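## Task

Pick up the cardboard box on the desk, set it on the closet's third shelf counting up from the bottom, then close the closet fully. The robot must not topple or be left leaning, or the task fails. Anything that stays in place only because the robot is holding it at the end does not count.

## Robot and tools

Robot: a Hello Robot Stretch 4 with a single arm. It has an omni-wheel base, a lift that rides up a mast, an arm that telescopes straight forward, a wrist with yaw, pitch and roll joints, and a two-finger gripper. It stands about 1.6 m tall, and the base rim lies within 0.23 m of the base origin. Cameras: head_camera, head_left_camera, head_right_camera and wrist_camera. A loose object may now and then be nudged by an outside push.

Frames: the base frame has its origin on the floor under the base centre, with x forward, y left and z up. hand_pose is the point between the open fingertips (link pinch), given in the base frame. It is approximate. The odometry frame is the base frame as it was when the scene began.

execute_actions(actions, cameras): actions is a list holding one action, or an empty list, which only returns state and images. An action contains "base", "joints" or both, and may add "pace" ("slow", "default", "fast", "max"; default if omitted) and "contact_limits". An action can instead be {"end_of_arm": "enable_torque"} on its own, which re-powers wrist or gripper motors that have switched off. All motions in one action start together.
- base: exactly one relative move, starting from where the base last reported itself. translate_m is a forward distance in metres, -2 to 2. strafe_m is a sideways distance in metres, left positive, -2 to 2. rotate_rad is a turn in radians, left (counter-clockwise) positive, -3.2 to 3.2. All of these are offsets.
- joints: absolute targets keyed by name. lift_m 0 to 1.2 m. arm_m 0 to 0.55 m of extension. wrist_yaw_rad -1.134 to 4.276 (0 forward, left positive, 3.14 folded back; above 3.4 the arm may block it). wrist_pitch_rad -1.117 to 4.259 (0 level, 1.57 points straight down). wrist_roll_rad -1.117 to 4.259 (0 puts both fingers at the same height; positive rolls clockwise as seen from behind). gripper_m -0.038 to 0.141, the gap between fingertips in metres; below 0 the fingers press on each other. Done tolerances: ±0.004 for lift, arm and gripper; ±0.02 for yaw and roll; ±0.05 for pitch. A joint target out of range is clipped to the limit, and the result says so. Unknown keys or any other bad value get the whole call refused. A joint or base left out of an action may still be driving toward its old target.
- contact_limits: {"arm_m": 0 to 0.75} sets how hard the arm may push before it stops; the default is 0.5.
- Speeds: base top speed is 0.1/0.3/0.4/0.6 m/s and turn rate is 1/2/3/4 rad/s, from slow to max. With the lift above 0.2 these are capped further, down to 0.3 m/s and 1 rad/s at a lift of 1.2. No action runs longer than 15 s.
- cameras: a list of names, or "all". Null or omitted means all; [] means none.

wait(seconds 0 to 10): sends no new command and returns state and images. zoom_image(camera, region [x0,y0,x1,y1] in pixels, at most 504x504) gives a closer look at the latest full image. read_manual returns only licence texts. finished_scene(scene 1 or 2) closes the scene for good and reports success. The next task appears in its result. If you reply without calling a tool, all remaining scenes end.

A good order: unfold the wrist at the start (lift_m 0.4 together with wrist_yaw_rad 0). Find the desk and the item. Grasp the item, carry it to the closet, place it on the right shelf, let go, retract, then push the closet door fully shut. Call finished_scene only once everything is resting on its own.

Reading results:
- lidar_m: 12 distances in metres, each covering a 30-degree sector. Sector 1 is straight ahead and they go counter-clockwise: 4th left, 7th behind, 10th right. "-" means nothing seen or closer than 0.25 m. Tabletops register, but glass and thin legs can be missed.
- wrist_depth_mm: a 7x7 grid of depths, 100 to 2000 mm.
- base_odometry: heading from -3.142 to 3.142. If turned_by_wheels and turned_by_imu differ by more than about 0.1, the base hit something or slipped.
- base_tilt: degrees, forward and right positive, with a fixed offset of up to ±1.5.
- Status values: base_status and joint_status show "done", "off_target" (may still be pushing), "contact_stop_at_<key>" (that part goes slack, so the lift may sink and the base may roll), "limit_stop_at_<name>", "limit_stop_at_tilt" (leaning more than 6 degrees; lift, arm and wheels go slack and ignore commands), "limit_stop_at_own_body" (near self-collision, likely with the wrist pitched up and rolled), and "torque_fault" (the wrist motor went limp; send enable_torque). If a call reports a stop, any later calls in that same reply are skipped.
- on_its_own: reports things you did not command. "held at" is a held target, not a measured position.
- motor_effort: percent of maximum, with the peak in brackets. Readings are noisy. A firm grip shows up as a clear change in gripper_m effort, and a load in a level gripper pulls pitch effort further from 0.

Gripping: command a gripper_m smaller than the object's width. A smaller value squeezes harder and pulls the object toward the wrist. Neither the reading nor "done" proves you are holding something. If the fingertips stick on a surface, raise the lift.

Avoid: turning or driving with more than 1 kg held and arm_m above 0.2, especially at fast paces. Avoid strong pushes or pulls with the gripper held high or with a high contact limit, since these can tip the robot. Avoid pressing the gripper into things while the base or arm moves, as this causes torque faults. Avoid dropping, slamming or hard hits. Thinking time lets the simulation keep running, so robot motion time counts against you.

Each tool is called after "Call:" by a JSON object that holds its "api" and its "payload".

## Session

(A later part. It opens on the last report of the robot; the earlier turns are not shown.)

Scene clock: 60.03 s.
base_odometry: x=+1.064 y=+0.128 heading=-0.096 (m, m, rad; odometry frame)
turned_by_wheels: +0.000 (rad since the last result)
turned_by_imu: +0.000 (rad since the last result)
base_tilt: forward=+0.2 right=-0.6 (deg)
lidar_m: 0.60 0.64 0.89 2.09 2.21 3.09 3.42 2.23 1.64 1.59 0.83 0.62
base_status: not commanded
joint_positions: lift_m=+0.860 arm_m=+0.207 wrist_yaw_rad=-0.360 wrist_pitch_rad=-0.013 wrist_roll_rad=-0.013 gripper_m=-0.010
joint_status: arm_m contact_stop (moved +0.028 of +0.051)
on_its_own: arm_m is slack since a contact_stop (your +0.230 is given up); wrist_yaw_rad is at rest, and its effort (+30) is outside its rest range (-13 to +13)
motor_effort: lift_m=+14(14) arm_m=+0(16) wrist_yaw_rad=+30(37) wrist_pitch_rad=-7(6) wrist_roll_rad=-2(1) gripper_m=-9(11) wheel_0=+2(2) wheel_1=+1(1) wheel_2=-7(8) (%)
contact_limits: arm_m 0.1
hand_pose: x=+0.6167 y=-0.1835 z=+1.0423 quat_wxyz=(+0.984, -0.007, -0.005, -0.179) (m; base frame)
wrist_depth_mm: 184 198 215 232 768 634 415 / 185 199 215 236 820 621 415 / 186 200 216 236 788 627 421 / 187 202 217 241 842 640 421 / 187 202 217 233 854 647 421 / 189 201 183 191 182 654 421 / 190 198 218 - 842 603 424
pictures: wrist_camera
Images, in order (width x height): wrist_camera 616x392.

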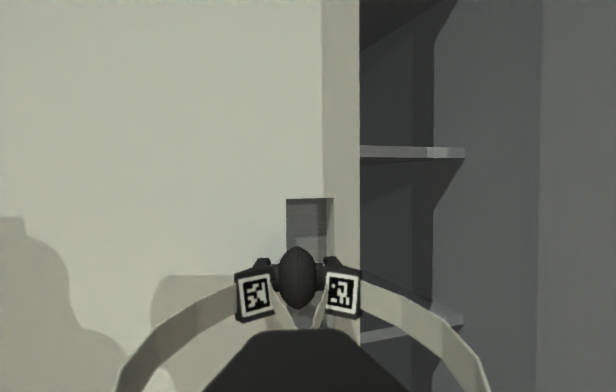

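Call:
{"api": "execute_actions", "payload": {"actions": [{"base":{"strafe_m":-0.27},"joints":{"arm_m":0.209},"pace":"slow"}], "cameras": ["wrist_camera"]}}

Scene clock: 64.03 s.
base_odometry: x=+1.038 y=-0.141 heading=-0.097 (m, m, rad; odometry frame)
turned_by_wheels: +0.000 (rad since the last result)
turned_by_imu: -0.001 (rad since the last result)
base_tilt: forward=+0.3 right=-0.6 (deg)
lidar_m: 0.59 0.63 0.94 2.38 2.50 3.48 3.45 1.89 1.37 1.31 1.40 0.61
base_status: done
joint_positions: lift_m=+0.860 arm_m=+0.208 wrist_yaw_rad=-0.359 wrist_pitch_rad=-0.013 wrist_roll_rad=-0.013 gripper_m=-0.010
joint_status: all done
on_its_own: wrist_yaw_rad is at rest, and its effort (+25) is outside its rest range (-13 to +13)
motor_effort: lift_m=+14(14) arm_m=+6(12) wrist_yaw_rad=+25(33) wrist_pitch_rad=-5(9) wrist_roll_rad=-1(1) gripper_m=-9(13) wheel_0=+1(17) wheel_1=-1(6) wheel_2=-4(8) (%)
hand_pose: x=+0.6183 y=-0.1831 z=+1.0425 quat_wxyz=(+0.984, -0.008, -0.005, -0.178) (m; base frame)
wrist_depth_mm: 177 190 205 225 250 233 277 / 178 191 208 225 252 235 279 / 179 193 208 228 254 237 281 / 180 194 210 232 256 237 283 / 180 195 210 234 258 239 287 / 182 194 182 191 182 241 287 / 182 191 209 - 248 242 290
pictures: wrist_camera
Images, in order (width x height): wrist_camera 616x392.

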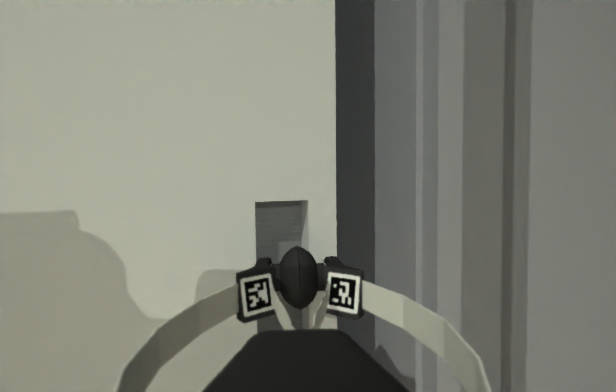

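Call:
{"api": "execute_actions", "payload": {"actions": [{"base":{"strafe_m":-0.052},"pace":"slow"}], "cameras": ["wrist_camera"]}}

Scene clock: 65.80 s.
base_odometry: x=+1.033 y=-0.192 heading=-0.096 (m, m, rad; odometry frame)
turned_by_wheels: +0.000 (rad since the last result)
turned_by_imu: +0.002 (rad since the last result)
base_tilt: forward=+0.3 right=-0.5 (deg)
lidar_m: 0.58 0.62 0.94 2.43 2.54 3.52 3.46 1.81 1.32 1.26 1.32 0.60
base_status: done
joint_positions: lift_m=+0.860 arm_m=+0.208 wrist_yaw_rad=-0.362 wrist_pitch_rad=-0.014 wrist_roll_rad=-0.013 gripper_m=-0.010
joint_status: not commanded
on_its_own: wrist_yaw_rad is at rest, and its effort (+34) is outside its rest range (-13 to +13)
motor_effort: lift_m=+14(14) arm_m=+6(6) wrist_yaw_rad=+34(35) wrist_pitch_rad=-4(6) wrist_roll_rad=-1(1) gripper_m=-6(9) wheel_0=+12(15) wheel_1=+0(5) wheel_2=-6(6) (%)
hand_pose: x=+0.6177 y=-0.1839 z=+1.0426 quat_wxyz=(+0.984, -0.008, -0.006, -0.180) (m; base frame)
wrist_depth_mm: 177 191 206 221 211 251 279 / 179 191 208 221 213 252 283 / 179 193 209 224 213 255 286 / 180 194 210 229 216 256 289 / 181 195 209 230 218 259 290 / 182 193 182 200 182 262 293 / 182 190 210 - 220 262 296
pictures: wrist_camera
Images, in order (width x height): wrist_camera 616x392.

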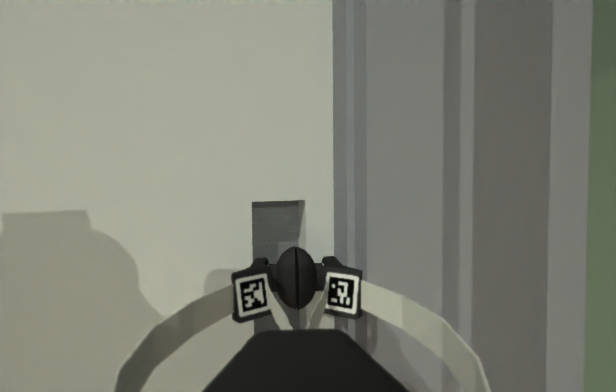

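Call:
{"api": "execute_actions", "payload": {"actions": [{"base":{"strafe_m":-0.01},"pace":"slow"}], "cameras": ["wrist_camera"]}}

Call:
{"api": "execute_actions", "payload": {"actions": [{"joints":{"arm_m":0.13}}], "cameras": ["wrist_camera","head_left_camera"]}}

Scene clock: 66.77 s.
base_odometry: x=+1.032 y=-0.202 heading=-0.096 (m, m, rad; odometry frame)
turned_by_wheels: +0.001 (rad since the last result)
turned_by_imu: +0.009 (rad since the last result)
base_tilt: forward=+0.2 right=-0.6 (deg)
lidar_m: 0.59 0.64 0.98 2.44 2.56 3.51 3.44 1.79 1.33 1.26 1.32 0.60
base_status: done
joint_positions: lift_m=+0.860 arm_m=+0.208 wrist_yaw_rad=-0.361 wrist_pitch_rad=-0.014 wrist_roll_rad=-0.013 gripper_m=-0.010
joint_status: not commanded
on_its_own: wrist_yaw_rad is at rest, and its effort (+32) is outside its rest range (-13 to +13)
motor_effort: lift_m=+14(14) arm_m=+6(6) wrist_yaw_rad=+32(35) wrist_pitch_rad=-1(4) wrist_roll_rad=-1(1) gripper_m=-5(5) wheel_0=+11(14) wheel_1=+2(3) wheel_2=-6(7) (%)
hand_pose: x=+0.6179 y=-0.1837 z=+1.0426 quat_wxyz=(+0.984, -0.008, -0.006, -0.180) (m; base frame)
wrist_depth_mm: 178 191 206 222 209 249 276 / 179 193 208 223 211 250 279 / 181 193 209 224 213 253 281 / 181 194 211 229 214 254 285 / 182 195 209 230 216 256 289 / 183 196 182 190 182 259 289 / 184 192 211 - 218 259 291
pictures: wrist_camera
Images, in order (width x height): wrist_camera 616x392.

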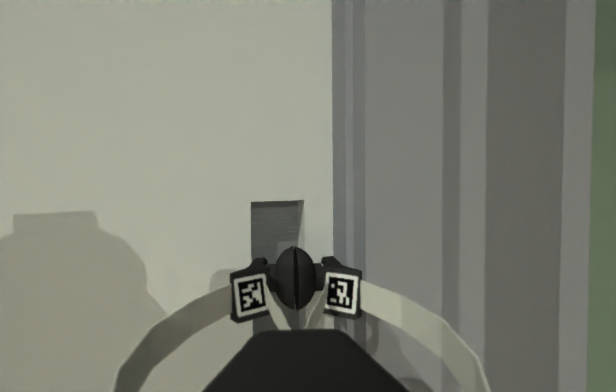

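Scene clock: 67.93 s.
base_odometry: x=+1.032 y=-0.202 heading=-0.096 (m, m, rad; odometry frame)
turned_by_wheels: -0.001 (rad since the last result)
turned_by_imu: -0.001 (rad since the last result)
base_tilt: forward=+0.2 right=-0.6 (deg)
lidar_m: 0.60 0.62 0.97 2.44 2.57 3.51 3.43 1.80 1.31 1.26 1.33 0.60
base_status: not commanded
joint_positions: lift_m=+0.860 arm_m=+0.131 wrist_yaw_rad=-0.350 wrist_pitch_rad=-0.013 wrist_roll_rad=-0.013 gripper_m=-0.010
joint_status: all done
motor_effort: lift_m=+14(14) arm_m=-6(6) wrist_yaw_rad=+1(32) wrist_pitch_rad=-4(7) wrist_roll_rad=-1(1) gripper_m=-11(11) wheel_0=+0(11) wheel_1=+2(2) wheel_2=-4(5) (%)
hand_pose: x=+0.5429 y=-0.1811 z=+1.0424 quat_wxyz=(+0.985, -0.007, -0.005, -0.174) (m; base frame)
wrist_depth_mm: 240 256 274 279 306 338 1205 / 239 257 276 277 309 342 1205 / 241 257 277 285 315 343 1182 / 243 259 281 286 314 347 1182 / 244 262 278 282 319 349 1229 / 245 259 183 202 184 353 1205 / 246 254 279 - 322 355 1229
pictures: head_left_camera, wrist_camera
Images, in order (width x height): head_left_camera 420x672, wrist_camera 616x392.

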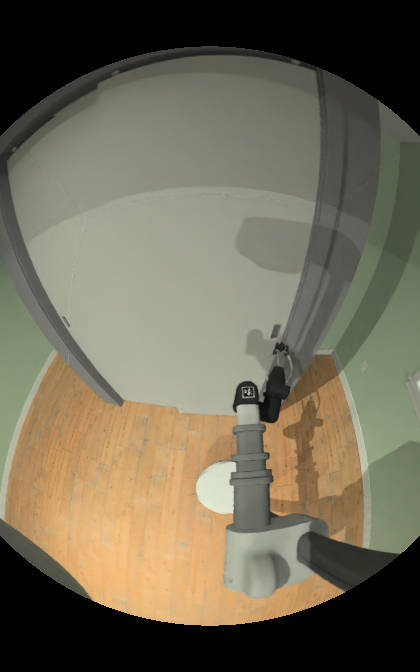

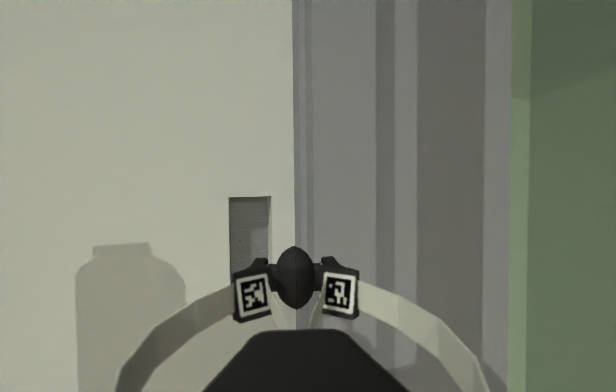

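Call:
{"api": "finished_scene", "payload": {"scene": 2}}

The scene is finished: the task was done.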